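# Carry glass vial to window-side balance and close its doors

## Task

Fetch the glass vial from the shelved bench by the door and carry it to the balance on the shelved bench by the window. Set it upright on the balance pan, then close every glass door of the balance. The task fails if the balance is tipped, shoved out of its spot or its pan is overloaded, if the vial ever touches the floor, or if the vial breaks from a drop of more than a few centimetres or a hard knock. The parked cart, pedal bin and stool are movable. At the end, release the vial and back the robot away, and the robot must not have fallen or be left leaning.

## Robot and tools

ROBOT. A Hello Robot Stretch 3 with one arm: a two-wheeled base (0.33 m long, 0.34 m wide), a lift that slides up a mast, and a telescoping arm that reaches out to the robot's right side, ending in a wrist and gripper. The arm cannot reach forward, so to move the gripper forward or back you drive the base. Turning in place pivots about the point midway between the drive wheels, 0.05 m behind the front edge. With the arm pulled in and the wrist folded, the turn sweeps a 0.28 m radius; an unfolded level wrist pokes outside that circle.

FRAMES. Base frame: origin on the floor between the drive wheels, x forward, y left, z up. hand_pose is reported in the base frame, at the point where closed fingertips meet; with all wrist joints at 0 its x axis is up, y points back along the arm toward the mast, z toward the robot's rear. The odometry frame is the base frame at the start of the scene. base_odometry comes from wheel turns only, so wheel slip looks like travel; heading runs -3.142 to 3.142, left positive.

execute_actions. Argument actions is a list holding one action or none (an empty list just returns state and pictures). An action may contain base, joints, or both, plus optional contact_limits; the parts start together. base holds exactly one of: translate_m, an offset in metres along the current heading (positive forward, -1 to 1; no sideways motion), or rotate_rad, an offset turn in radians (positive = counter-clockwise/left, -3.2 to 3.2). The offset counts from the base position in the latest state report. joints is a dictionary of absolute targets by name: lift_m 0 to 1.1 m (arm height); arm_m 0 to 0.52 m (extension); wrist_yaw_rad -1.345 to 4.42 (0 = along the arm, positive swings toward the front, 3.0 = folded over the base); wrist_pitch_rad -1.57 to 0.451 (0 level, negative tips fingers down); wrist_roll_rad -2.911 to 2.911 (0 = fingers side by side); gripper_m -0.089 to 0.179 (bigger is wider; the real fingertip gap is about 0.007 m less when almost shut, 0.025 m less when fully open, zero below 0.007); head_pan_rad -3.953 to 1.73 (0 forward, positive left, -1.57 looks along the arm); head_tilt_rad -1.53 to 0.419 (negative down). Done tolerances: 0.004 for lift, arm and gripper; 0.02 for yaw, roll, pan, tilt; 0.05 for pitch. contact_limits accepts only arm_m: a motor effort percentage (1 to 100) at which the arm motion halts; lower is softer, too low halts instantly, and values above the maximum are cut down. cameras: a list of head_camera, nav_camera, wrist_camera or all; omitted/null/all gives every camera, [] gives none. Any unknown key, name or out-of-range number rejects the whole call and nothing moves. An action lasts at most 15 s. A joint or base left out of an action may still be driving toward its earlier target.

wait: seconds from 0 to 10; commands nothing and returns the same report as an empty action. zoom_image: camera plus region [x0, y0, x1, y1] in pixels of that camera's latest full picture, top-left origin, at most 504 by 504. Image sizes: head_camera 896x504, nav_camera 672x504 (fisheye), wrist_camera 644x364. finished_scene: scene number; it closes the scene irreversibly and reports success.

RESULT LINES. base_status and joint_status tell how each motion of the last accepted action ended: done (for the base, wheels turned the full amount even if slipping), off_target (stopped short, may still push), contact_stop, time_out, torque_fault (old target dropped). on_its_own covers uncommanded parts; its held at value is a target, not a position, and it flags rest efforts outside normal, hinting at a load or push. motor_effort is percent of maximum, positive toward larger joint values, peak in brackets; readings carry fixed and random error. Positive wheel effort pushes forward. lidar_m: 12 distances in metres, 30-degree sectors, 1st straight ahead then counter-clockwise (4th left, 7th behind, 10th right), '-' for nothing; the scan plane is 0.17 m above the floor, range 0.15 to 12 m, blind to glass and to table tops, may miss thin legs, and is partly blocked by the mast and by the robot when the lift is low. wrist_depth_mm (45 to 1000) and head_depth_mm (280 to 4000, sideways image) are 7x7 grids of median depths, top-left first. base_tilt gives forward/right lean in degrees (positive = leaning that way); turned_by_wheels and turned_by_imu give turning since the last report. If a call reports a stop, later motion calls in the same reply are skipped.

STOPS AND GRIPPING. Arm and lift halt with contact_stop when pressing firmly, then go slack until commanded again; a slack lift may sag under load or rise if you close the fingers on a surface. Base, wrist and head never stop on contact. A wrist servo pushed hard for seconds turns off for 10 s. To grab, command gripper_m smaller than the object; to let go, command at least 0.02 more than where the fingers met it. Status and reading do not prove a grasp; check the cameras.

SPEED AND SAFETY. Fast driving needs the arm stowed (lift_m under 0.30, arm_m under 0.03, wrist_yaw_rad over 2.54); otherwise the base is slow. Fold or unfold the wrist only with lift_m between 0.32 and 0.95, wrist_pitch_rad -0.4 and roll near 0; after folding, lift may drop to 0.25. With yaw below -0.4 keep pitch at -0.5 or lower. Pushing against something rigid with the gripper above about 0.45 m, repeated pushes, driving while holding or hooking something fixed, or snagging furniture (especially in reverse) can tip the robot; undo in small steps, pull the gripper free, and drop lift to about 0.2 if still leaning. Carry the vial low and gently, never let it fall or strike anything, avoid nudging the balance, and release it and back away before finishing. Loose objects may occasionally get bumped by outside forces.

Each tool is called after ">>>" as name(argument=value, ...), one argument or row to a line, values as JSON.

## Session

>>> execute_actions(
  actions=[],
)

Scene clock: 0.00 s.
base_odometry: x=+0.000 y=+0.000 heading=+0.000 (m, m, rad; odometry frame)
turned_by_wheels: +0.000 (rad since the last result)
turned_by_imu: +0.000 (rad since the last result)
base_tilt: forward=-0.8 right=-0.5 (deg)
lidar_m: 1.60 1.62 2.01 1.64 1.61 1.67 1.83 1.71 1.70 1.13 1.10 1.14
head_depth_mm: 1806 1832 1767 2115 2083 1335 1318 / 1834 2467 2519 2459 2449 1517 1506 / 1847 2792 2910 2867 2846 2794 2205 / 1861 2740 2759 2820 2808 2792 2265 / 1880 2564 2559 2620 2617 2627 2268 / 1914 2443 2454 2486 2459 2473 2229 / 1911 2321 2325 2350 2348 2327 2210
base_status: not commanded
joint_positions: lift_m=+0.542 arm_m=+0.002 wrist_yaw_rad=+2.986 wrist_pitch_rad=-0.475 wrist_roll_rad=-0.013 gripper_m=+0.037 head_pan_rad=+0.001 head_tilt_rad=+0.003
joint_status: not commanded
motor_effort: left_wheel=+0 right_wheel=+2 lift_m=+35 arm_m=+0 wrist_yaw_rad=+1 wrist_pitch_rad=+4 wrist_roll_rad=+0 gripper_m=+0 head_pan_rad=-1 head_tilt_rad=+2 (%)
hand_pose: x=+0.0123 y=+0.0670 z=+0.5424 quat_wxyz=(+0.219, +0.693, +0.114, +0.677) (m; base frame)
wrist_depth_mm: - - - - - - - / - - - - - - - / - - - - - - - / - - - - - - - / 956 957 - 950 956 950 940 / 809 791 - 789 811 789 786 / 704 695 694 691 686 679 682
pictures: head_camera (sideways: a quarter turn clockwise sets it upright), nav_camera (sideways: a quarter turn counterclockwise sets it upright), wrist_camera
Images, in order (width x height): head_camera 896x504, nav_camera 672x504, wrist_camera 644x364.

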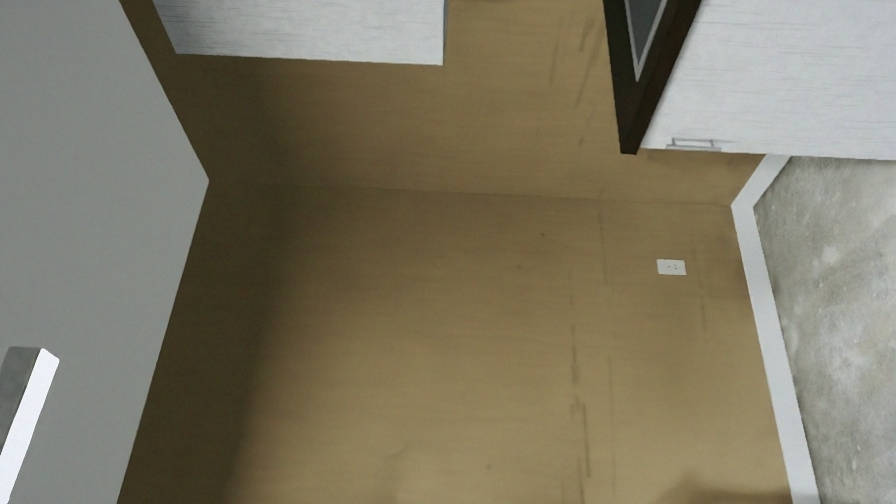

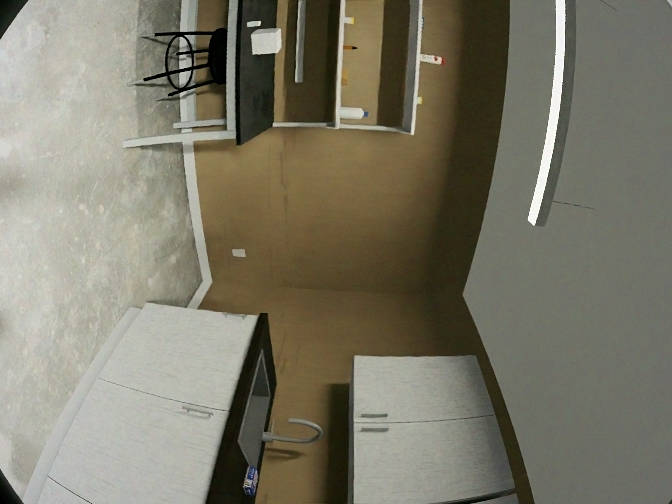

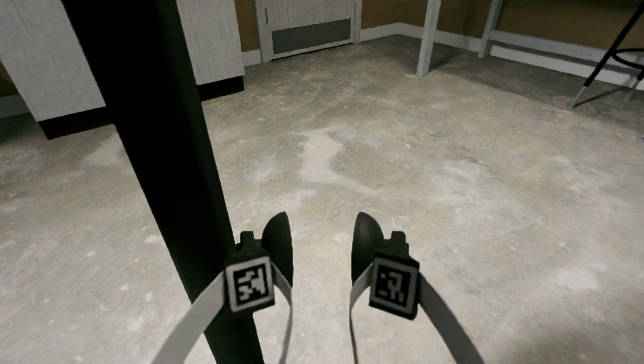

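>>> execute_actions(
  actions=[
    {"joints": {"head_pan_rad": 0.7, "head_tilt_rad": -0.25, "lift_m": 0.28}},
  ],
  cameras=["head_camera", "nav_camera"],
)

Scene clock: 5.67 s.
base_odometry: x=+0.000 y=+0.000 heading=+0.000 (m, m, rad; odometry frame)
turned_by_wheels: +0.000 (rad since the last result)
turned_by_imu: +0.001 (rad since the last result)
base_tilt: forward=-0.8 right=-0.5 (deg)
lidar_m: 1.60 1.62 2.01 1.64 1.61 1.67 1.83 1.71 1.69 1.13 1.10 1.14
head_depth_mm: 2064 2139 2244 2346 2470 2207 1665 / 2098 2191 2298 2357 2404 2061 1638 / 2143 2258 2358 2383 2452 2153 1627 / 2168 2276 2383 2076 2191 2124 1618 / 2210 2306 2459 2304 2629 2097 1596 / 2271 2360 2480 2227 2710 2067 1592 / 2327 2412 2524 2172 2777 2069 1582
base_status: not commanded
joint_positions: lift_m=+0.281 arm_m=+0.002 wrist_yaw_rad=+2.986 wrist_pitch_rad=-0.475 wrist_roll_rad=-0.013 gripper_m=+0.037 head_pan_rad=+0.693 head_tilt_rad=-0.247
joint_status: all done
motor_effort: left_wheel=+0(0) right_wheel=+1(1) lift_m=+14(32) arm_m=+0(1) wrist_yaw_rad=+0(0) wrist_pitch_rad=+4(4) wrist_roll_rad=+0(0) gripper_m=-1(1) head_pan_rad=+4(40) head_tilt_rad=-2(20) (%)
hand_pose: x=+0.0123 y=+0.0670 z=+0.2808 quat_wxyz=(+0.219, +0.693, +0.114, +0.677) (m; base frame)
wrist_depth_mm: - - - - - - - / - - - - - - - / 902 880 893 883 872 876 868 / 710 700 699 697 691 685 689 / 573 571 - 565 578 564 558 / 491 497 - - 497 480 480 / - - - - 415 414 413
pictures: head_camera (sideways: a quarter turn clockwise sets it upright), nav_camera (sideways: a quarter turn counterclockwise sets it upright)
Images, in order (width x height): head_camera 896x504, nav_camera 672x504.

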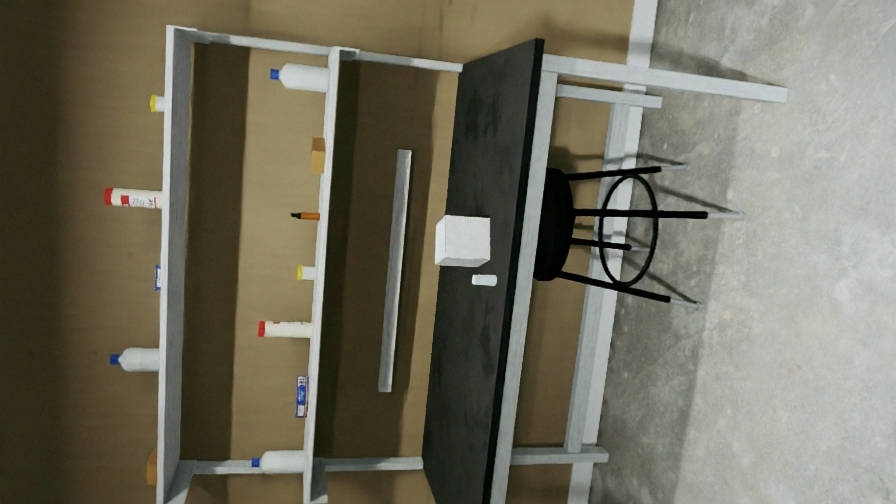

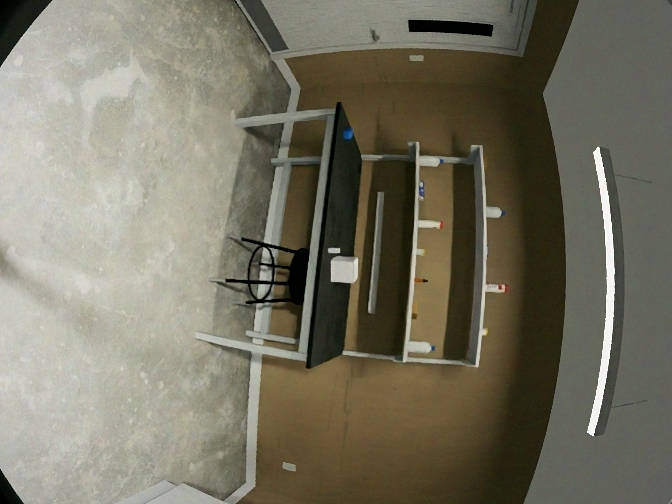

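>>> execute_actions(
  actions=[
    {"base": {"rotate_rad": 0.94}, "joints": {"head_pan_rad": -0.3, "head_tilt_rad": -0.5}},
  ],
  cameras=[],
)

>>> execute_actions(
  actions=[
    {"base": {"translate_m": 1.0}},
  ],
  cameras=["head_camera"],
)

>>> execute_actions(
  actions=[
    {"base": {"rotate_rad": 1.174}, "joints": {"lift_m": 0.72, "wrist_pitch_rad": -0.4, "head_pan_rad": -1.57, "head_tilt_rad": -0.6}},
  ],
  cameras=[],
)

>>> execute_actions(
  actions=[
    {"joints": {"wrist_yaw_rad": 0.0, "gripper_m": 0.1}},
  ],
  cameras=["head_camera", "wrist_camera"],
)

Scene clock: 13.70 s.
base_odometry: x=+0.000 y=+0.000 heading=+0.940 (m, m, rad; odometry frame)
turned_by_wheels: +0.940 (rad since the last result)
turned_by_imu: +0.927 (rad since the last result)
base_tilt: forward=-0.8 right=-0.5 (deg)
lidar_m: 2.01 1.69 1.59 1.66 2.05 2.26 1.70 1.17 1.10 1.11 1.44 1.62
head_depth_mm: 1992 2160 2336 2538 2149 1642 1336 / 2002 2172 1943 2506 2034 1622 1338 / 2051 2222 1888 2556 2048 1614 1326 / 2083 2247 1787 2456 2051 1604 1313 / 2118 2277 1988 2630 2024 1597 1301 / 2105 2280 1969 2645 2004 1582 1296 / 2150 2362 2080 2671 2003 1567 1285
base_status: done
joint_positions: lift_m=+0.281 arm_m=+0.002 wrist_yaw_rad=+2.986 wrist_pitch_rad=-0.475 wrist_roll_rad=-0.013 gripper_m=+0.037 head_pan_rad=-0.293 head_tilt_rad=-0.494
joint_status: all done
motor_effort: left_wheel=-2(6) right_wheel=+3(7) lift_m=+14(14) arm_m=+0(1) wrist_yaw_rad=+1(0) wrist_pitch_rad=+4(4) wrist_roll_rad=+0(0) gripper_m=+1(0) head_pan_rad=-4(39) head_tilt_rad=-3(20) (%)
hand_pose: x=+0.0123 y=+0.0670 z=+0.2808 quat_wxyz=(+0.219, +0.693, +0.114, +0.677) (m; base frame)
wrist_depth_mm: - - - - - - - / - - - - - - - / 920 885 886 882 873 884 866 / 715 699 705 690 695 693 672 / 572 572 - 567 575 560 555 / 484 503 - - 492 478 477 / - - - - 416 415 413
pictures: none
No camera images: the call's "cameras" was empty. Leave "cameras" out to get every camera's image.

Scene clock: 18.63 s.
base_odometry: x=+0.590 y=+0.807 heading=+0.940 (m, m, rad; odometry frame)
turned_by_wheels: +0.000 (rad since the last result)
turned_by_imu: +0.005 (rad since the last result)
base_tilt: forward=-1.0 right=-0.6 (deg)
lidar_m: 1.39 1.04 1.22 1.19 1.53 3.14 2.68 1.62 1.52 1.55 0.87 0.87
head_depth_mm: 1211 1284 1420 960 860 1495 1295 / 1231 1337 1427 996 861 1583 1332 / 1245 1363 1486 1170 881 1566 1319 / 1242 1386 1471 1156 893 1607 1313 / 1285 1396 1516 1129 900 1590 1297 / 1296 1422 1519 1118 926 1578 1296 / 1317 1444 1542 1109 931 1553 1288
base_status: done
joint_positions: lift_m=+0.281 arm_m=+0.002 wrist_yaw_rad=+2.986 wrist_pitch_rad=-0.475 wrist_roll_rad=-0.013 gripper_m=+0.037 head_pan_rad=-0.293 head_tilt_rad=-0.495
joint_status: not commanded
motor_effort: left_wheel=-2(5) right_wheel=+3(8) lift_m=+14(14) arm_m=+0(1) wrist_yaw_rad=+0(0) wrist_pitch_rad=+4(4) wrist_roll_rad=+0(0) gripper_m=+0(1) head_pan_rad=-4(3) head_tilt_rad=-2(3) (%)
hand_pose: x=+0.0123 y=+0.0670 z=+0.2808 quat_wxyz=(+0.219, +0.693, +0.114, +0.677) (m; base frame)
wrist_depth_mm: - - - - - - - / - - - - - - - / 910 889 890 883 870 890 872 / 708 705 702 683 683 682 679 / 580 566 - 565 579 564 563 / 486 501 - - 493 474 472 / - - - - 421 416 416
pictures: head_camera (sideways: a quarter turn clockwise sets it upright)
Images, in order (width x height): head_camera 896x504.

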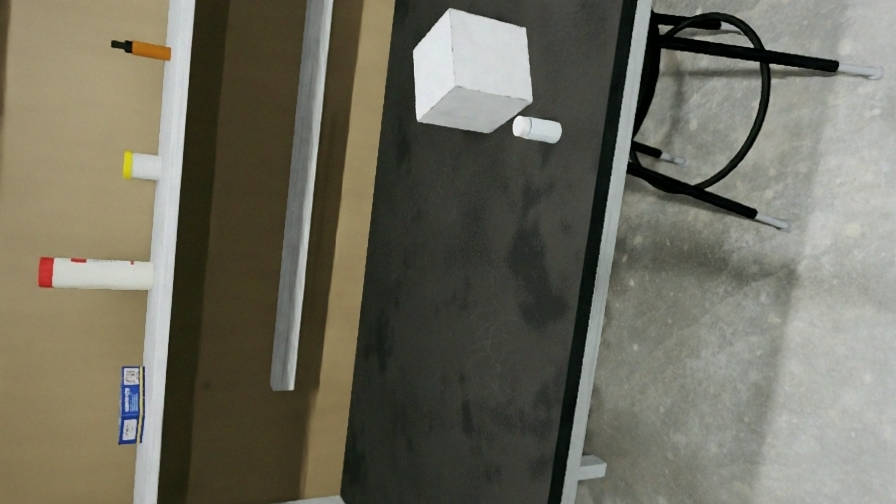

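Scene clock: 23.47 s.
base_odometry: x=+0.590 y=+0.807 heading=+2.114 (m, m, rad; odometry frame)
turned_by_wheels: +1.174 (rad since the last result)
turned_by_imu: +1.159 (rad since the last result)
base_tilt: forward=-0.9 right=-0.6 (deg)
lidar_m: 1.19 1.22 1.78 2.53 2.68 1.56 1.52 0.95 0.87 0.94 1.04 1.65
head_depth_mm: 1216 1355 1451 1000 1694 1507 1264 / 1199 1344 1432 947 1180 1449 1257 / 1239 1357 1406 945 1682 1448 1248 / 1222 1371 1391 964 1667 1452 1236 / 1229 1367 1363 955 1764 1472 1230 / 1235 1385 1334 946 1728 1451 1221 / 1239 1417 1322 931 1720 1441 1217
base_status: done
joint_positions: lift_m=+0.719 arm_m=+0.002 wrist_yaw_rad=+2.986 wrist_pitch_rad=-0.422 wrist_roll_rad=-0.013 gripper_m=+0.037 head_pan_rad=-1.563 head_tilt_rad=-0.593
joint_status: all done
motor_effort: left_wheel=-2(6) right_wheel=+3(7) lift_m=+52(55) arm_m=+0(1) wrist_yaw_rad=+0(0) wrist_pitch_rad=+6(9) wrist_roll_rad=+0(0) gripper_m=+0(1) head_pan_rad=-4(41) head_tilt_rad=-3(14) (%)
hand_pose: x=+0.0133 y=+0.0740 z=+0.7311 quat_wxyz=(+0.201, +0.696, +0.096, +0.683) (m; base frame)
wrist_depth_mm: - - - - - - - / - - - - - - - / - - - - - - - / - - - - - - - / - - - - - - - / - - - - - - - / 920 916 933 919 906 899 896
pictures: none
No camera images: the call's "cameras" was empty. Leave "cameras" out to get every camera's image.

Scene clock: 25.97 s.
base_odometry: x=+0.590 y=+0.807 heading=+2.114 (m, m, rad; odometry frame)
turned_by_wheels: +0.000 (rad since the last result)
turned_by_imu: +0.001 (rad since the last result)
base_tilt: forward=-0.9 right=-0.5 (deg)
lidar_m: 1.18 1.22 1.78 2.53 2.69 1.56 1.52 0.96 0.87 0.94 1.04 1.66
head_depth_mm: 1226 1356 1456 1002 1698 1515 1262 / 1198 1351 1436 943 1182 1457 1255 / 1233 1367 1411 939 1678 1455 1247 / 1224 1378 1389 965 1659 1464 1315 / 1232 1357 1356 953 1752 1471 1242 / 1238 1388 1338 940 1730 1460 1223 / 1247 1408 1318 932 1719 1441 1214
base_status: not commanded
joint_positions: lift_m=+0.719 arm_m=+0.002 wrist_yaw_rad=+0.003 wrist_pitch_rad=-0.422 wrist_roll_rad=-0.013 gripper_m=+0.100 head_pan_rad=-1.563 head_tilt_rad=-0.593
joint_status: all done
motor_effort: left_wheel=-2(2) right_wheel=+4(4) lift_m=+52(52) arm_m=-1(1) wrist_yaw_rad=-2(6) wrist_pitch_rad=+6(6) wrist_roll_rad=+0(0) gripper_m=+0(90) head_pan_rad=-4(2) head_tilt_rad=-3(4) (%)
hand_pose: x=-0.0209 y=-0.3711 z=+0.7311 quat_wxyz=(+0.696, +0.150, -0.686, -0.146) (m; base frame)
wrist_depth_mm: 621 611 602 595 497 569 558 / 499 494 484 478 462 456 449 / - - - - 736 - - / - - - - - - - / - - - - - - - / - - - - - - - / 921 904 904 907 916 902 838
pictures: head_camera (sideways: a quarter turn clockwise sets it upright), wrist_camera
Images, in order (width x height): head_camera 896x504, wrist_camera 644x364.

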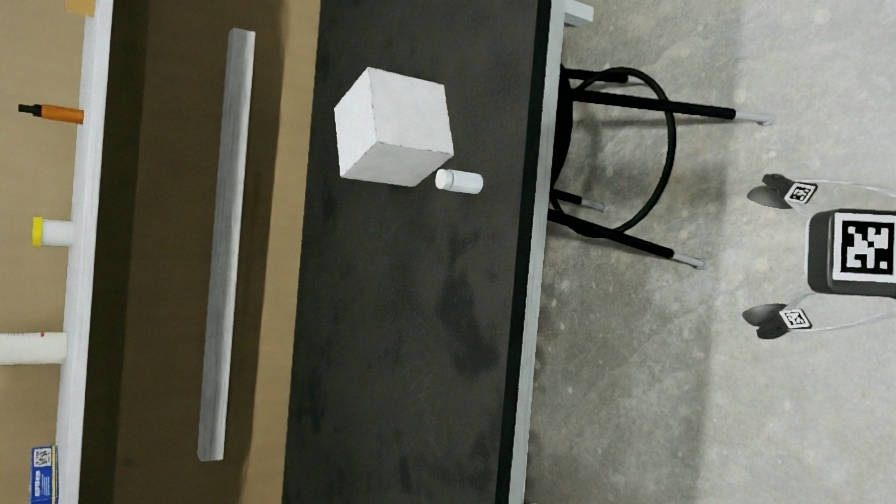

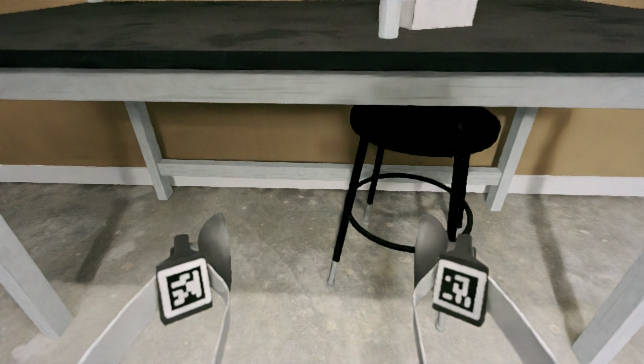

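>>> execute_actions(
  actions=[
    {"base": {"translate_m": -0.11}, "joints": {"wrist_pitch_rad": 0.0, "lift_m": 0.685, "arm_m": 0.30, "head_tilt_rad": -0.6}, "contact_limits": {"arm_m": 15}},
  ],
  cameras=["head_camera", "wrist_camera"],
)

Scene clock: 33.63 s.
base_odometry: x=+0.647 y=+0.713 heading=+2.113 (m, m, rad; odometry frame)
turned_by_wheels: +0.000 (rad since the last result)
turned_by_imu: +0.001 (rad since the last result)
base_tilt: forward=-0.8 right=-0.5 (deg)
lidar_m: 1.30 1.33 1.90 2.68 1.92 1.45 1.41 2.02 0.83 0.84 1.44 1.12
head_depth_mm: 1203 1369 1458 998 1700 1517 1267 / 1208 1344 1425 988 1389 1532 - / 1214 1355 1407 944 835 1411 1253 / 1234 1372 1381 930 - 1436 1240 / 1229 1354 1365 960 1703 1428 1231 / 1213 1380 1344 944 1731 1465 1223 / 1251 1396 1319 936 1725 1448 1221
base_status: done
joint_positions: lift_m=+0.686 arm_m=+0.300 wrist_yaw_rad=+0.001 wrist_pitch_rad=-0.025 wrist_roll_rad=-0.013 gripper_m=+0.100 head_pan_rad=-1.563 head_tilt_rad=-0.593
joint_status: all done
motor_effort: left_wheel=-2(5) right_wheel=+3(5) lift_m=+14(48) arm_m=+4(4) wrist_yaw_rad=-1(2) wrist_pitch_rad=+7(8) wrist_roll_rad=+0(0) gripper_m=+1(0) head_pan_rad=-4(4) head_tilt_rad=-4(3) (%)
contact_limits: arm_m 15 (drawing in: default 31, maximum 51; extending or still: default 42, maximum 69)
hand_pose: x=-0.0212 y=-0.7003 z=+0.7941 quat_wxyz=(+0.712, +0.009, -0.702, -0.009) (m; base frame)
wrist_depth_mm: 936 933 924 897 890 864 859 / 952 950 908 900 902 904 882 / - 969 950 401 313 905 901 / 522 521 512 336 325 503 498 / 278 277 304 250 274 272 272 / 190 203 178 189 188 193 187 / 163 160 158 154 151 149 146
pictures: head_camera (sideways: a quarter turn clockwise sets it upright), wrist_camera
Images, in order (width x height): head_camera 896x504, wrist_camera 644x364.

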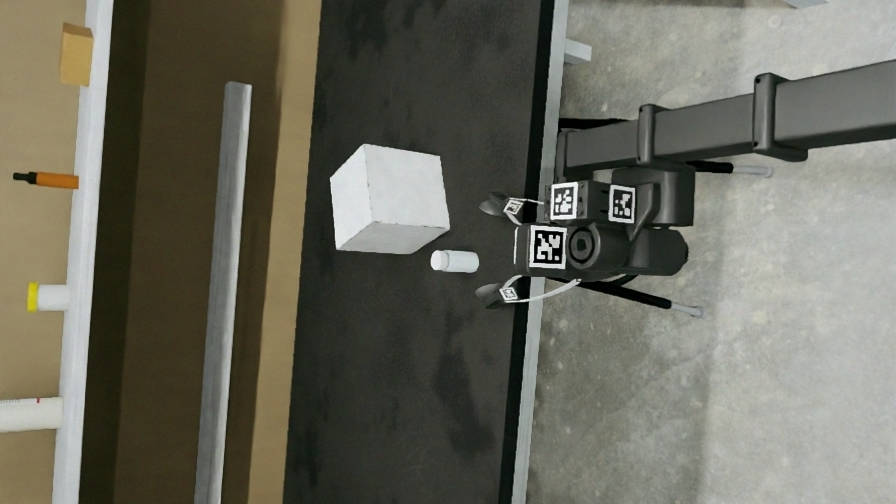

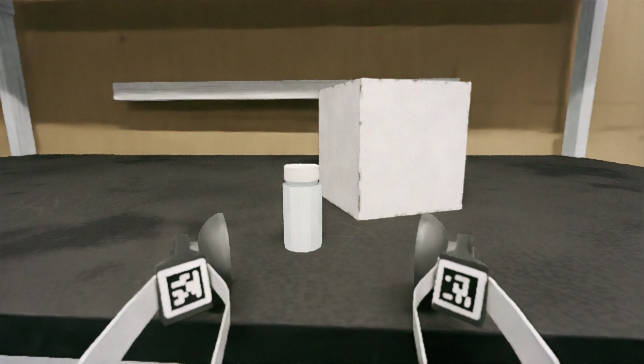

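>>> execute_actions(
  actions=[],
)

Scene clock: 40.30 s.
base_odometry: x=+0.647 y=+0.713 heading=+2.113 (m, m, rad; odometry frame)
turned_by_wheels: +0.000 (rad since the last result)
turned_by_imu: +0.001 (rad since the last result)
base_tilt: forward=-0.9 right=-0.5 (deg)
lidar_m: 1.29 1.34 1.90 2.68 1.92 1.45 1.41 2.02 0.84 0.84 1.43 1.12
head_depth_mm: 1201 1369 1455 1003 1707 1510 1271 / 1209 1350 1432 989 1393 1530 - / 1217 1368 1410 943 837 1404 1243 / 1238 1366 1384 928 - 1437 1242 / 1226 1351 1355 955 1706 1431 1230 / 1210 1373 1332 944 1720 1455 1231 / 1257 1394 1322 932 1725 1438 1224
base_status: done
joint_positions: lift_m=+0.686 arm_m=+0.300 wrist_yaw_rad=+0.001 wrist_pitch_rad=-0.025 wrist_roll_rad=-0.013 gripper_m=+0.100 head_pan_rad=-1.563 head_tilt_rad=-0.593
joint_status: all done
motor_effort: left_wheel=-2(5) right_wheel=+4(5) lift_m=+14(48) arm_m=+4(4) wrist_yaw_rad=+0(2) wrist_pitch_rad=+7(8) wrist_roll_rad=+0(0) gripper_m=+0(0) head_pan_rad=-4(4) head_tilt_rad=-3(3) (%)
contact_limits: arm_m 15 (drawing in: default 31, maximum 51; extending or still: default 42, maximum 69)
hand_pose: x=-0.0212 y=-0.7003 z=+0.7941 quat_wxyz=(+0.712, +0.009, -0.702, -0.009) (m; base frame)
wrist_depth_mm: 934 934 921 900 884 885 867 / 967 965 924 916 907 888 865 / - - 965 399 313 920 910 / 524 524 518 334 321 500 498 / 280 279 304 252 273 273 272 / 190 202 178 188 187 194 187 / 163 161 158 154 151 149 146
pictures: head_camera (sideways: a quarter turn clockwise sets it upright), nav_camera (sideways: a quarter turn counterclockwise sets it upright), wrist_camera
Images, in order (width x height): head_camera 896x504, nav_camera 672x504, wrist_camera 644x364.

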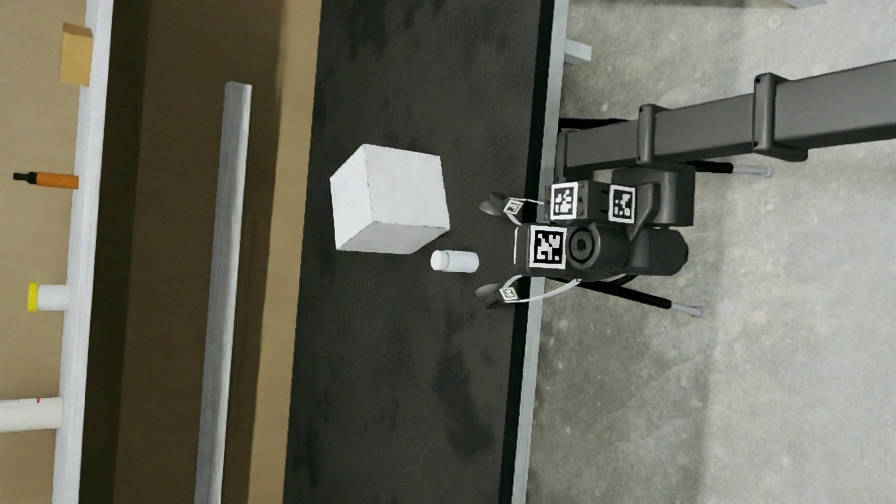

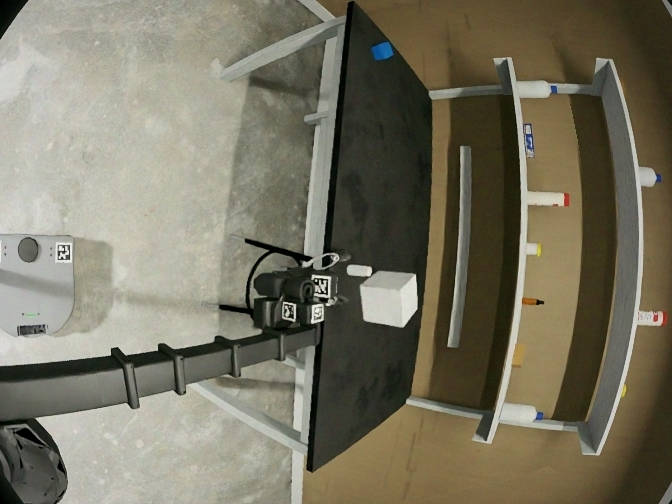

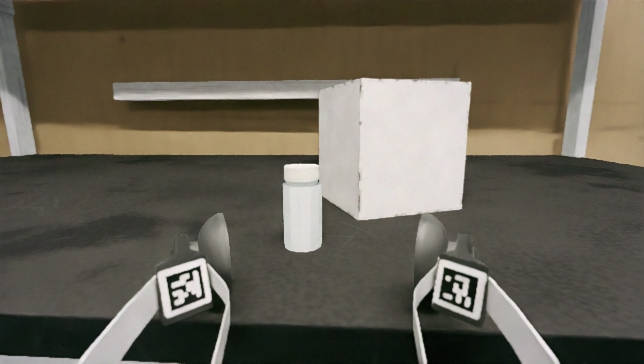

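>>> execute_actions(
  actions=[
    {"base": {"translate_m": 0.015}, "joints": {"lift_m": 0.690, "arm_m": 0.36, "gripper_m": 0.075}},
  ],
  cameras=["wrist_camera"],
)

Scene clock: 45.27 s.
base_odometry: x=+0.639 y=+0.726 heading=+2.113 (m, m, rad; odometry frame)
turned_by_wheels: +0.000 (rad since the last result)
turned_by_imu: +0.001 (rad since the last result)
base_tilt: forward=-0.9 right=-0.6 (deg)
lidar_m: 1.28 1.32 1.88 3.15 1.95 1.47 1.43 2.02 0.84 0.93 1.14 1.10
head_depth_mm: 1191 1368 1454 1003 1701 1510 1263 / 1206 1345 1440 983 1164 1547 - / 1215 1364 1404 938 - 1452 1243 / 1246 1371 1381 967 1323 1472 1239 / 1221 1364 1356 954 1702 1462 1229 / 1214 1384 1336 943 1741 1454 1226 / 1264 1383 1314 933 1720 1446 1226
base_status: done
joint_positions: lift_m=+0.689 arm_m=+0.360 wrist_yaw_rad=+0.001 wrist_pitch_rad=-0.025 wrist_roll_rad=-0.013 gripper_m=+0.075 head_pan_rad=-1.563 head_tilt_rad=-0.593
joint_status: all done
motor_effort: left_wheel=-2(3) right_wheel=+4(8) lift_m=+52(54) arm_m=+4(4) wrist_yaw_rad=+0(1) wrist_pitch_rad=+7(7) wrist_roll_rad=+0(0) gripper_m=-1(89) head_pan_rad=-3(4) head_tilt_rad=-3(3) (%)
hand_pose: x=-0.0212 y=-0.7603 z=+0.7976 quat_wxyz=(+0.712, +0.009, -0.702, -0.009) (m; base frame)
wrist_depth_mm: 876 850 851 836 830 810 818 / 922 895 879 850 247 836 832 / 956 929 916 873 246 269 848 / 539 540 533 348 254 278 517 / 288 288 314 240 259 277 283 / 197 197 184 180 195 194 194 / 149 149 148 148 148 148 147
pictures: wrist_camera
Images, in order (width x height): wrist_camera 644x364.

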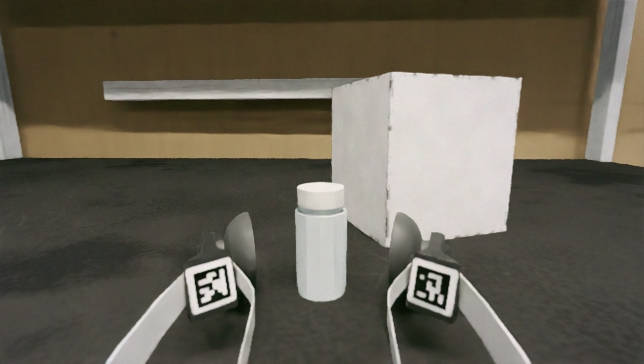

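>>> execute_actions(
  actions=[
    {"joints": {"lift_m": 0.693, "arm_m": 0.39}},
  ],
  cameras=["wrist_camera"],
)

Scene clock: 48.93 s.
base_odometry: x=+0.639 y=+0.726 heading=+2.113 (m, m, rad; odometry frame)
turned_by_wheels: +0.000 (rad since the last result)
turned_by_imu: +0.001 (rad since the last result)
base_tilt: forward=-0.7 right=-0.6 (deg)
lidar_m: 1.28 1.32 1.88 3.12 1.95 1.47 1.43 2.03 0.84 0.93 1.14 1.10
head_depth_mm: 1187 1376 1459 999 1699 1514 1266 / 1208 1349 1428 986 905 1551 - / 1215 1360 1409 942 - 1451 1260 / 1235 1370 1379 1008 1656 1480 1243 / 1231 1363 1358 956 1690 1451 1232 / 1211 1380 1333 943 1717 1457 1226 / 1249 1393 1316 934 1714 1448 1225
base_status: not commanded
joint_positions: lift_m=+0.692 arm_m=+0.390 wrist_yaw_rad=+0.001 wrist_pitch_rad=-0.025 wrist_roll_rad=-0.013 gripper_m=+0.075 head_pan_rad=-1.563 head_tilt_rad=-0.593
joint_status: all done
motor_effort: left_wheel=-2(2) right_wheel=+3(3) lift_m=+52(53) arm_m=+5(4) wrist_yaw_rad=-1(1) wrist_pitch_rad=+7(7) wrist_roll_rad=+0(0) gripper_m=+0(1) head_pan_rad=-3(3) head_tilt_rad=-3(4) (%)
hand_pose: x=-0.0212 y=-0.7903 z=+0.8006 quat_wxyz=(+0.712, +0.009, -0.702, -0.009) (m; base frame)
wrist_depth_mm: 858 839 818 817 808 796 777 / 875 848 849 792 215 236 802 / 910 887 891 855 216 233 826 / 557 554 544 405 221 242 533 / 297 297 321 146 230 247 289 / 202 202 189 150 200 199 200 / 154 153 153 148 152 152 152
pictures: wrist_camera
Images, in order (width x height): wrist_camera 644x364.

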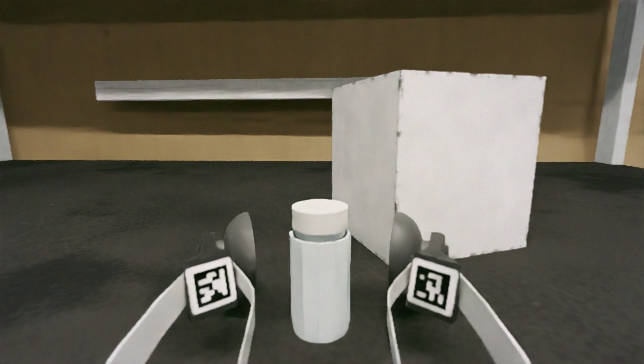

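Matches the calibrated grasp pose. Closing.

>>> execute_actions(
  actions=[
    {"joints": {"gripper_m": 0.04}},
  ],
  cameras=[],
)

>>> execute_actions(
  actions=[
    {"joints": {"gripper_m": -0.012}},
  ],
  cameras=["wrist_camera"],
)

Scene clock: 50.90 s.
base_odometry: x=+0.639 y=+0.726 heading=+2.113 (m, m, rad; odometry frame)
turned_by_wheels: +0.000 (rad since the last result)
turned_by_imu: +0.000 (rad since the last result)
base_tilt: forward=-0.8 right=-0.6 (deg)
lidar_m: 1.28 1.32 1.89 3.14 1.94 1.47 1.43 2.02 0.84 0.93 1.14 1.11
head_depth_mm: 1188 1369 1453 1000 1702 1509 1263 / 1216 1344 1436 993 900 1553 - / 1219 1361 1401 943 - 1444 1246 / 1227 1372 1390 1010 1651 1478 1238 / 1224 1359 1355 955 1701 1452 1230 / 1213 1386 1339 945 1732 1454 1225 / 1253 1390 1319 933 1720 1448 1214
base_status: not commanded
joint_positions: lift_m=+0.692 arm_m=+0.390 wrist_yaw_rad=+0.001 wrist_pitch_rad=-0.025 wrist_roll_rad=-0.013 gripper_m=+0.040 head_pan_rad=-1.563 head_tilt_rad=-0.593
joint_status: all done
motor_effort: left_wheel=-2(2) right_wheel=+4(4) lift_m=+52(52) arm_m=+4(4) wrist_yaw_rad=-1(1) wrist_pitch_rad=+7(7) wrist_roll_rad=+0(0) gripper_m=+0(91) head_pan_rad=-4(3) head_tilt_rad=-3(3) (%)
hand_pose: x=-0.0212 y=-0.7903 z=+0.8006 quat_wxyz=(+0.712, +0.009, -0.702, -0.009) (m; base frame)
wrist_depth_mm: 858 842 830 814 802 789 790 / 885 853 851 787 216 236 798 / 897 907 876 871 216 233 833 / 552 554 550 408 222 242 532 / 296 296 311 141 228 247 290 / 203 203 215 146 213 200 201 / 154 154 153 148 153 152 152
pictures: none
No camera images: the call's "cameras" was empty. Leave "cameras" out to get every camera's image.

Scene clock: 51.90 s.
base_odometry: x=+0.639 y=+0.726 heading=+2.113 (m, m, rad; odometry frame)
turned_by_wheels: +0.000 (rad since the last result)
turned_by_imu: +0.000 (rad since the last result)
base_tilt: forward=-0.8 right=-0.5 (deg)
lidar_m: 1.28 1.32 1.88 3.14 1.94 1.46 1.43 2.03 0.84 0.93 1.14 1.11
head_depth_mm: 1188 1363 1449 1000 1702 1501 1267 / 1207 1345 1428 989 899 1538 - / 1214 1361 1400 943 - 1449 1251 / 1234 1364 1382 1004 1667 1470 1243 / 1232 1354 1359 955 1706 1457 1230 / 1217 1377 1336 943 1748 1455 1220 / 1259 1391 1317 933 1727 1454 1219
base_status: not commanded
joint_positions: lift_m=+0.692 arm_m=+0.390 wrist_yaw_rad=+0.001 wrist_pitch_rad=-0.025 wrist_roll_rad=-0.013 gripper_m=-0.011 head_pan_rad=-1.563 head_tilt_rad=-0.593
joint_status: all done
motor_effort: left_wheel=-2(2) right_wheel=+4(3) lift_m=+52(52) arm_m=+4(4) wrist_yaw_rad=-1(0) wrist_pitch_rad=+7(7) wrist_roll_rad=+0(0) gripper_m=-18(100) head_pan_rad=-4(3) head_tilt_rad=-3(4) (%)
hand_pose: x=-0.0212 y=-0.7903 z=+0.8006 quat_wxyz=(+0.712, +0.009, -0.702, -0.009) (m; base frame)
wrist_depth_mm: 851 836 826 824 810 802 767 / 883 854 836 782 217 235 812 / 921 904 878 866 216 233 830 / 560 549 550 407 221 242 531 / 297 296 321 140 228 247 290 / 202 202 215 143 206 200 199 / 154 153 152 146 152 152 152
pictures: wrist_camera
Images, in order (width x height): wrist_camera 644x364.

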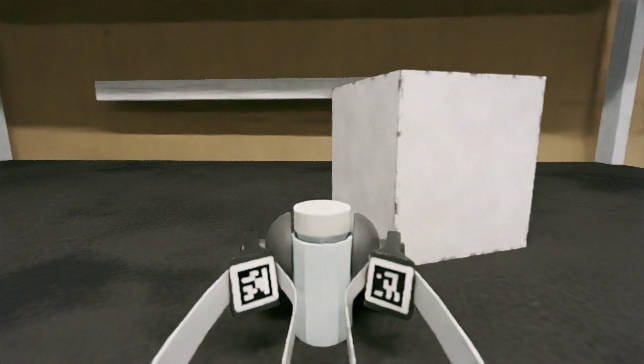

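>>> execute_actions(
  actions=[
    {"joints": {"lift_m": 0.74, "head_pan_rad": 1.57, "head_tilt_rad": -0.35}},
  ],
)

Scene clock: 55.23 s.
base_odometry: x=+0.639 y=+0.726 heading=+2.113 (m, m, rad; odometry frame)
turned_by_wheels: +0.000 (rad since the last result)
turned_by_imu: +0.001 (rad since the last result)
base_tilt: forward=-0.9 right=-0.5 (deg)
lidar_m: 1.28 1.32 1.88 3.14 1.95 1.46 1.42 2.03 0.84 0.93 1.14 1.11
head_depth_mm: 2901 3067 3305 3505 2565 1887 1485 / 2871 3070 3268 3462 2573 1873 1460 / 2857 3063 3186 3438 2542 1863 1466 / 2850 3101 3238 3472 2528 1852 1444 / 2885 3056 3267 3476 2480 1826 1440 / 2874 3024 3246 3438 2434 1811 1441 / 2921 3114 3304 3438 2419 1800 1421
base_status: not commanded
joint_positions: lift_m=+0.739 arm_m=+0.390 wrist_yaw_rad=+0.001 wrist_pitch_rad=-0.025 wrist_roll_rad=-0.013 gripper_m=-0.011 head_pan_rad=+1.563 head_tilt_rad=-0.359
joint_status: all done
motor_effort: left_wheel=-2(2) right_wheel=+4(3) lift_m=+52(54) arm_m=+4(4) wrist_yaw_rad=-1(1) wrist_pitch_rad=+7(7) wrist_roll_rad=+0(0) gripper_m=-17(16) head_pan_rad=+4(41) head_tilt_rad=+5(27) (%)
hand_pose: x=-0.0212 y=-0.7903 z=+0.8476 quat_wxyz=(+0.712, +0.009, -0.702, -0.009) (m; base frame)
wrist_depth_mm: 849 837 831 812 802 807 774 / 869 862 848 840 824 814 793 / 904 881 875 846 758 836 809 / 813 808 803 604 222 241 770 / 438 436 473 140 229 251 426 / 299 296 317 143 239 261 294 / 227 226 225 205 224 224 224
pictures: head_camera (sideways: a quarter turn clockwise sets it upright), nav_camera (sideways: a quarter turn counterclockwise sets it upright), wrist_camera
Images, in order (width x height): head_camera 896x504, nav_camera 672x504, wrist_camera 644x364.

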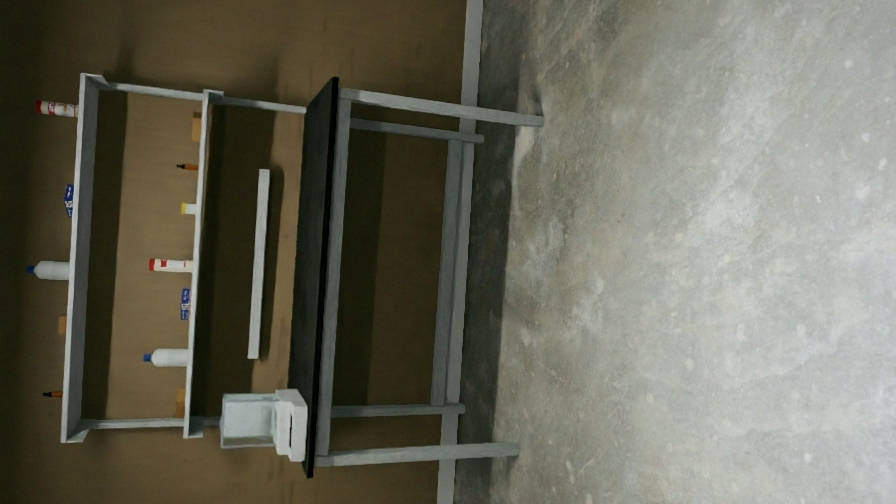

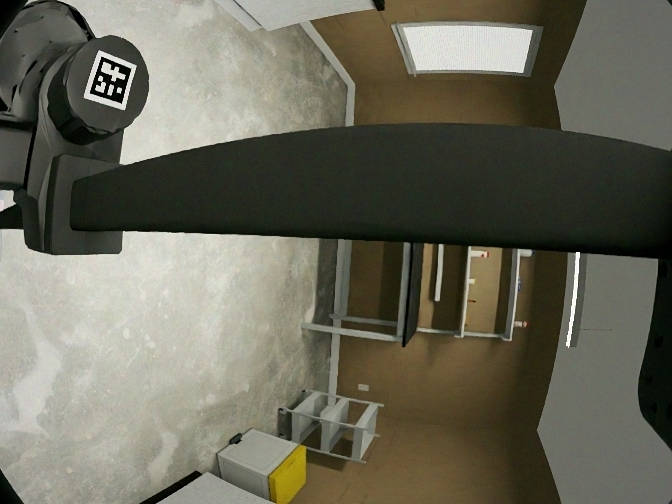

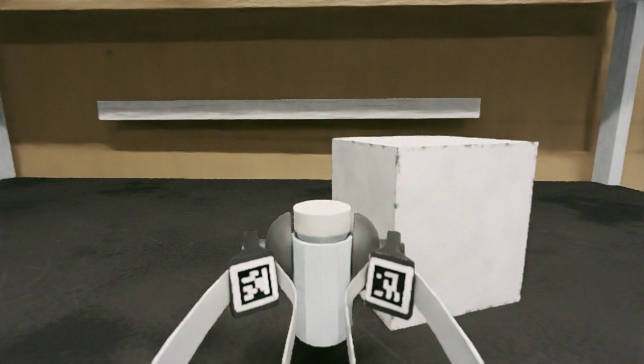

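>>> zoom_image(
  camera="head_camera",
  region=[190, 360, 350, 500],
)

>>> execute_actions(
  actions=[
    {"joints": {"lift_m": 0.80, "arm_m": 0.0, "head_pan_rad": 1.73, "head_tilt_rad": -0.35}},
  ],
  cameras=["head_camera", "nav_camera"],
)

Region (190, 360, 350, 500) of head_camera's 896x504 image, scaled by 3.150, with more detail than that image has; it fills the top 441 rows of this view, and the rest is white.

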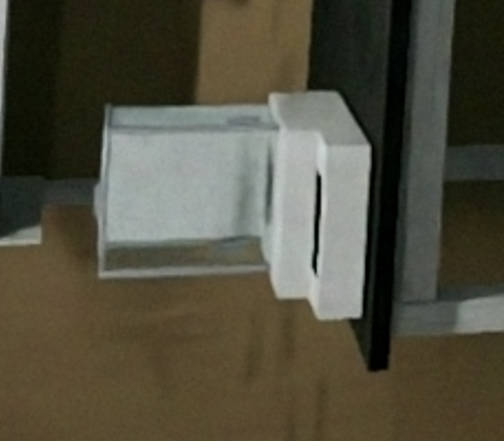

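Scene clock: 61.77 s.
base_odometry: x=+0.639 y=+0.726 heading=+2.113 (m, m, rad; odometry frame)
turned_by_wheels: +0.000 (rad since the last result)
turned_by_imu: +0.002 (rad since the last result)
base_tilt: forward=-0.8 right=-0.6 (deg)
lidar_m: 1.28 1.32 1.88 3.14 1.95 1.47 1.42 2.02 0.84 0.93 1.14 1.11
head_depth_mm: 2752 2928 3054 3333 2590 1878 1490 / 2814 3026 3182 3381 2569 1885 1476 / 2850 3109 3163 3441 2553 1860 1459 / 2933 3071 3292 3537 2503 1839 1446 / 3016 3153 2903 3547 2485 1819 1452 / 3101 3240 3483 3698 2437 1822 1435 / 3131 3326 3579 3676 - - -
base_status: not commanded
joint_positions: lift_m=+0.799 arm_m=+0.003 wrist_yaw_rad=+0.001 wrist_pitch_rad=-0.025 wrist_roll_rad=-0.013 gripper_m=-0.011 head_pan_rad=+1.723 head_tilt_rad=-0.359
joint_status: all done
joint sent to its limit — the command would take arm_m past its lower limit, so that joint was sent only as far as its limit.
motor_effort: left_wheel=-2(2) right_wheel=+3(3) lift_m=+52(53) arm_m=-4(5) wrist_yaw_rad=+0(1) wrist_pitch_rad=+7(7) wrist_roll_rad=+0(0) gripper_m=-18(17) head_pan_rad=+4(20) head_tilt_rad=+6(4) (%)
hand_pose: x=-0.0212 y=-0.4031 z=+0.9076 quat_wxyz=(+0.712, +0.009, -0.702, -0.009) (m; base frame)
wrist_depth_mm: - - - - - 922 - / - - - - - - - / - - - - - - - / - - - 870 856 - - / 625 626 673 140 649 613 608 / 555 543 484 144 486 482 475 / - - - - 706 - -
pictures: head_camera (sideways: a quarter turn clockwise sets it upright), nav_camera (sideways: a quarter turn counterclockwise sets it upright)
Images, in order (width x height): head_camera 896x504, nav_camera 672x504.

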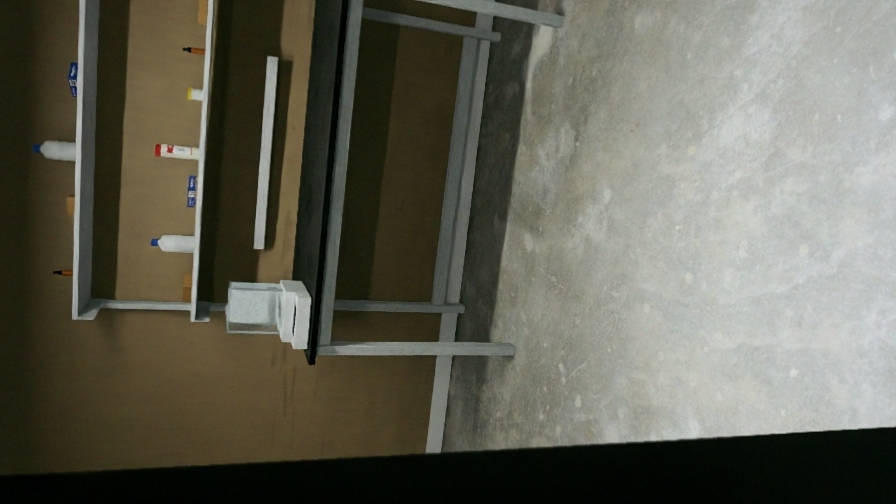

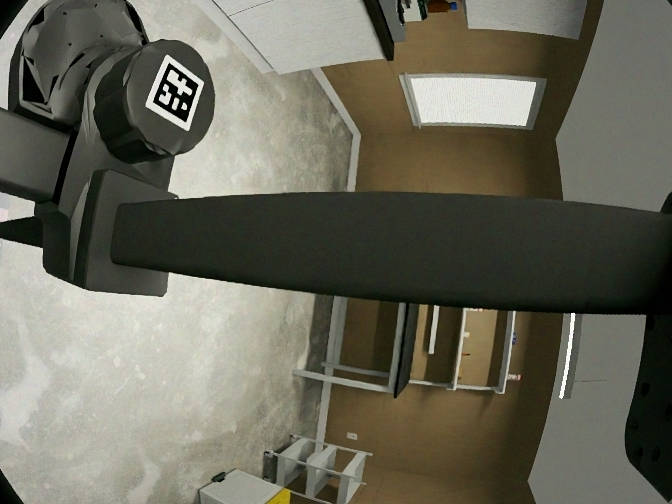

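>>> execute_actions(
  actions=[
    {"base": {"rotate_rad": 1.66}, "joints": {"lift_m": 1.0, "arm_m": 0.005, "wrist_yaw_rad": 1.57, "head_pan_rad": 0.25, "head_tilt_rad": -0.4}},
  ],
  cameras=["head_camera", "nav_camera"],
)

>>> execute_actions(
  actions=[
    {"base": {"translate_m": 1.0}},
  ],
  cameras=["head_camera", "nav_camera"],
)

Scene clock: 76.77 s.
base_odometry: x=+0.639 y=+0.726 heading=-2.510 (m, m, rad; odometry frame)
turned_by_wheels: +1.660 (rad since the last result)
turned_by_imu: +1.640 (rad since the last result)
base_tilt: forward=-0.9 right=-0.7 (deg)
lidar_m: 2.66 1.81 1.44 1.43 0.89 0.84 0.93 1.10 1.72 1.28 1.37 2.07
head_depth_mm: 2729 2915 3110 3288 2486 1810 1429 / 2876 3063 3161 3370 2438 1795 1435 / 3014 3124 3304 3522 2386 1786 1420 / 3137 3350 3506 3342 2353 1775 1414 / 3185 3491 3719 3476 2332 1742 1407 / 3222 3462 3790 3406 2294 1734 1386 / 2753 2901 3092 3131 2284 1723 1384
base_status: done
joint_positions: lift_m=+0.999 arm_m=+0.005 wrist_yaw_rad=+1.568 wrist_pitch_rad=-0.025 wrist_roll_rad=-0.013 gripper_m=-0.011 head_pan_rad=+0.257 head_tilt_rad=-0.395
joint_status: all done
motor_effort: left_wheel=-2(5) right_wheel=+4(7) lift_m=+52(53) arm_m=+4(4) wrist_yaw_rad=+2(4) wrist_pitch_rad=+7(7) wrist_roll_rad=+0(0) gripper_m=-18(18) head_pan_rad=-4(41) head_tilt_rad=-2(8) (%)
hand_pose: x=+0.2342 y=-0.1505 z=+1.1076 quat_wxyz=(+0.510, +0.502, -0.491, +0.496) (m; base frame)
wrist_depth_mm: - - - - - - - / - - - - - - - / - - - - - - - / - - - - - - - / - - - 140 - - - / - - - 143 - - - / - - - - - - -
pictures: head_camera (sideways: a quarter turn clockwise sets it upright), nav_camera (sideways: a quarter turn counterclockwise sets it upright)
Images, in order (width x height): head_camera 896x504, nav_camera 672x504.

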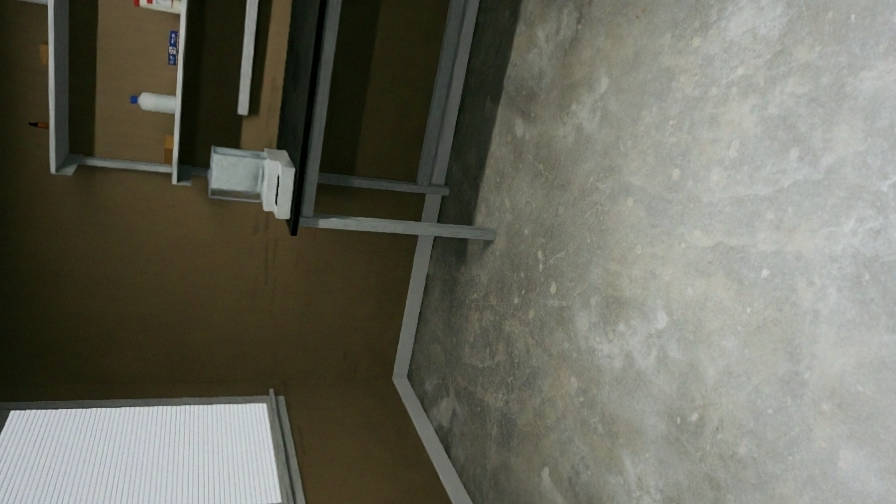

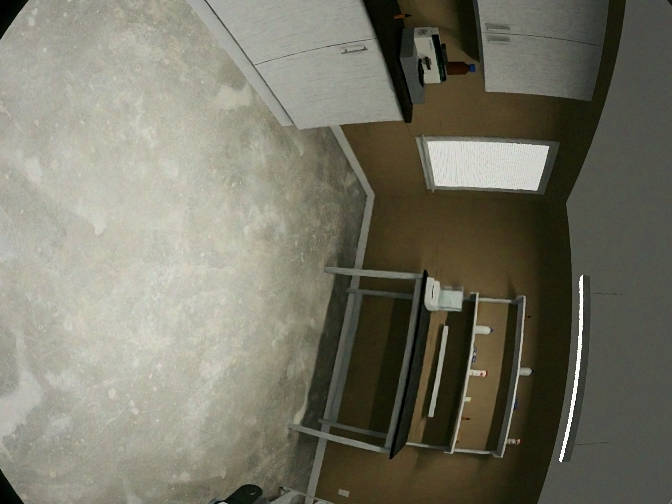

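Scene clock: 87.70 s.
base_odometry: x=-0.168 y=+0.136 heading=-2.510 (m, m, rad; odometry frame)
turned_by_wheels: +0.000 (rad since the last result)
turned_by_imu: +0.006 (rad since the last result)
base_tilt: forward=-0.8 right=-0.4 (deg)
lidar_m: 2.17 1.69 1.31 1.30 1.40 1.74 1.80 1.96 1.40 1.38 1.51 1.65
head_depth_mm: 1906 2000 2077 2315 2310 1813 1436 / 1986 2098 2128 2413 2403 1803 1423 / 2021 2149 1809 2531 2400 1784 1420 / 2154 2263 1688 2638 2371 1756 1412 / 2237 2388 2610 2775 2221 1748 1401 / 2334 2489 2693 2868 2333 1732 1394 / 2433 2574 2811 2951 2258 1718 1382
base_status: done
joint_positions: lift_m=+0.999 arm_m=+0.005 wrist_yaw_rad=+1.568 wrist_pitch_rad=-0.025 wrist_roll_rad=-0.013 gripper_m=-0.011 head_pan_rad=+0.257 head_tilt_rad=-0.395
joint_status: not commanded
motor_effort: left_wheel=-1(2) right_wheel=+3(7) lift_m=+52(52) arm_m=+4(4) wrist_yaw_rad=+2(2) wrist_pitch_rad=+7(7) wrist_roll_rad=+0(0) gripper_m=-17(18) head_pan_rad=-3(3) head_tilt_rad=-2(2) (%)
hand_pose: x=+0.2342 y=-0.1505 z=+1.1076 quat_wxyz=(+0.510, +0.502, -0.491, +0.496) (m; base frame)
wrist_depth_mm: - - - - - - - / - - - - - - - / - - - - - - - / - - - - - - - / - - - 140 - - - / - - - 143 - - - / - - - - - - -
pictures: head_camera (sideways: a quarter turn clockwise sets it upright), nav_camera (sideways: a quarter turn counterclockwise sets it upright)
Images, in order (width x height): head_camera 896x504, nav_camera 672x504.

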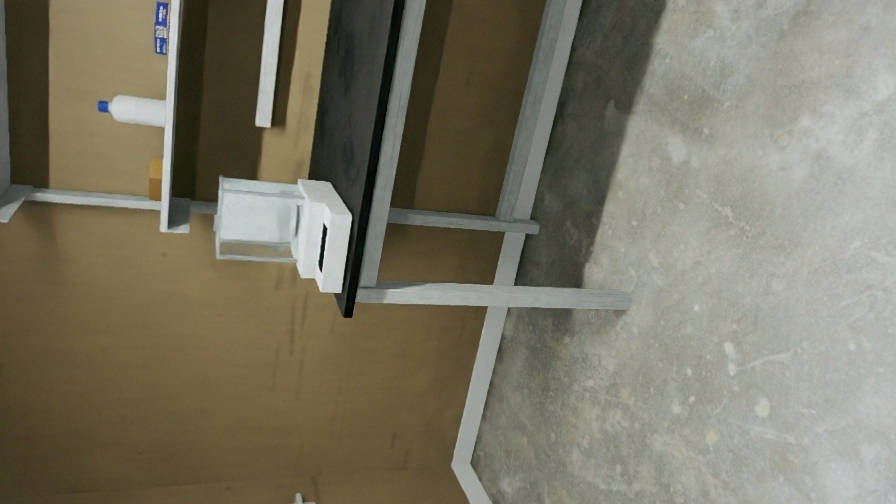

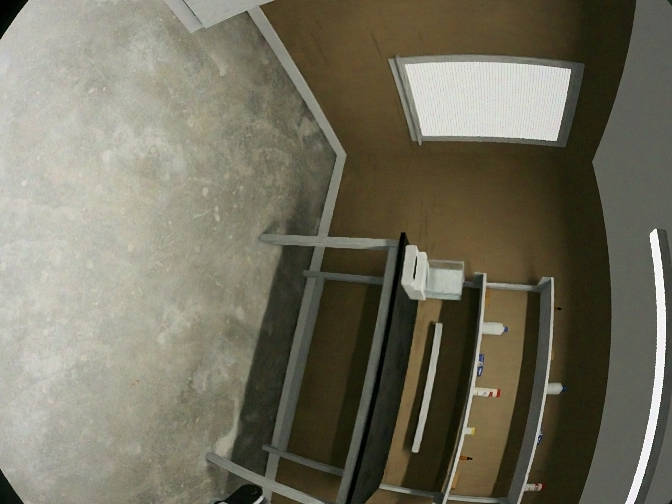

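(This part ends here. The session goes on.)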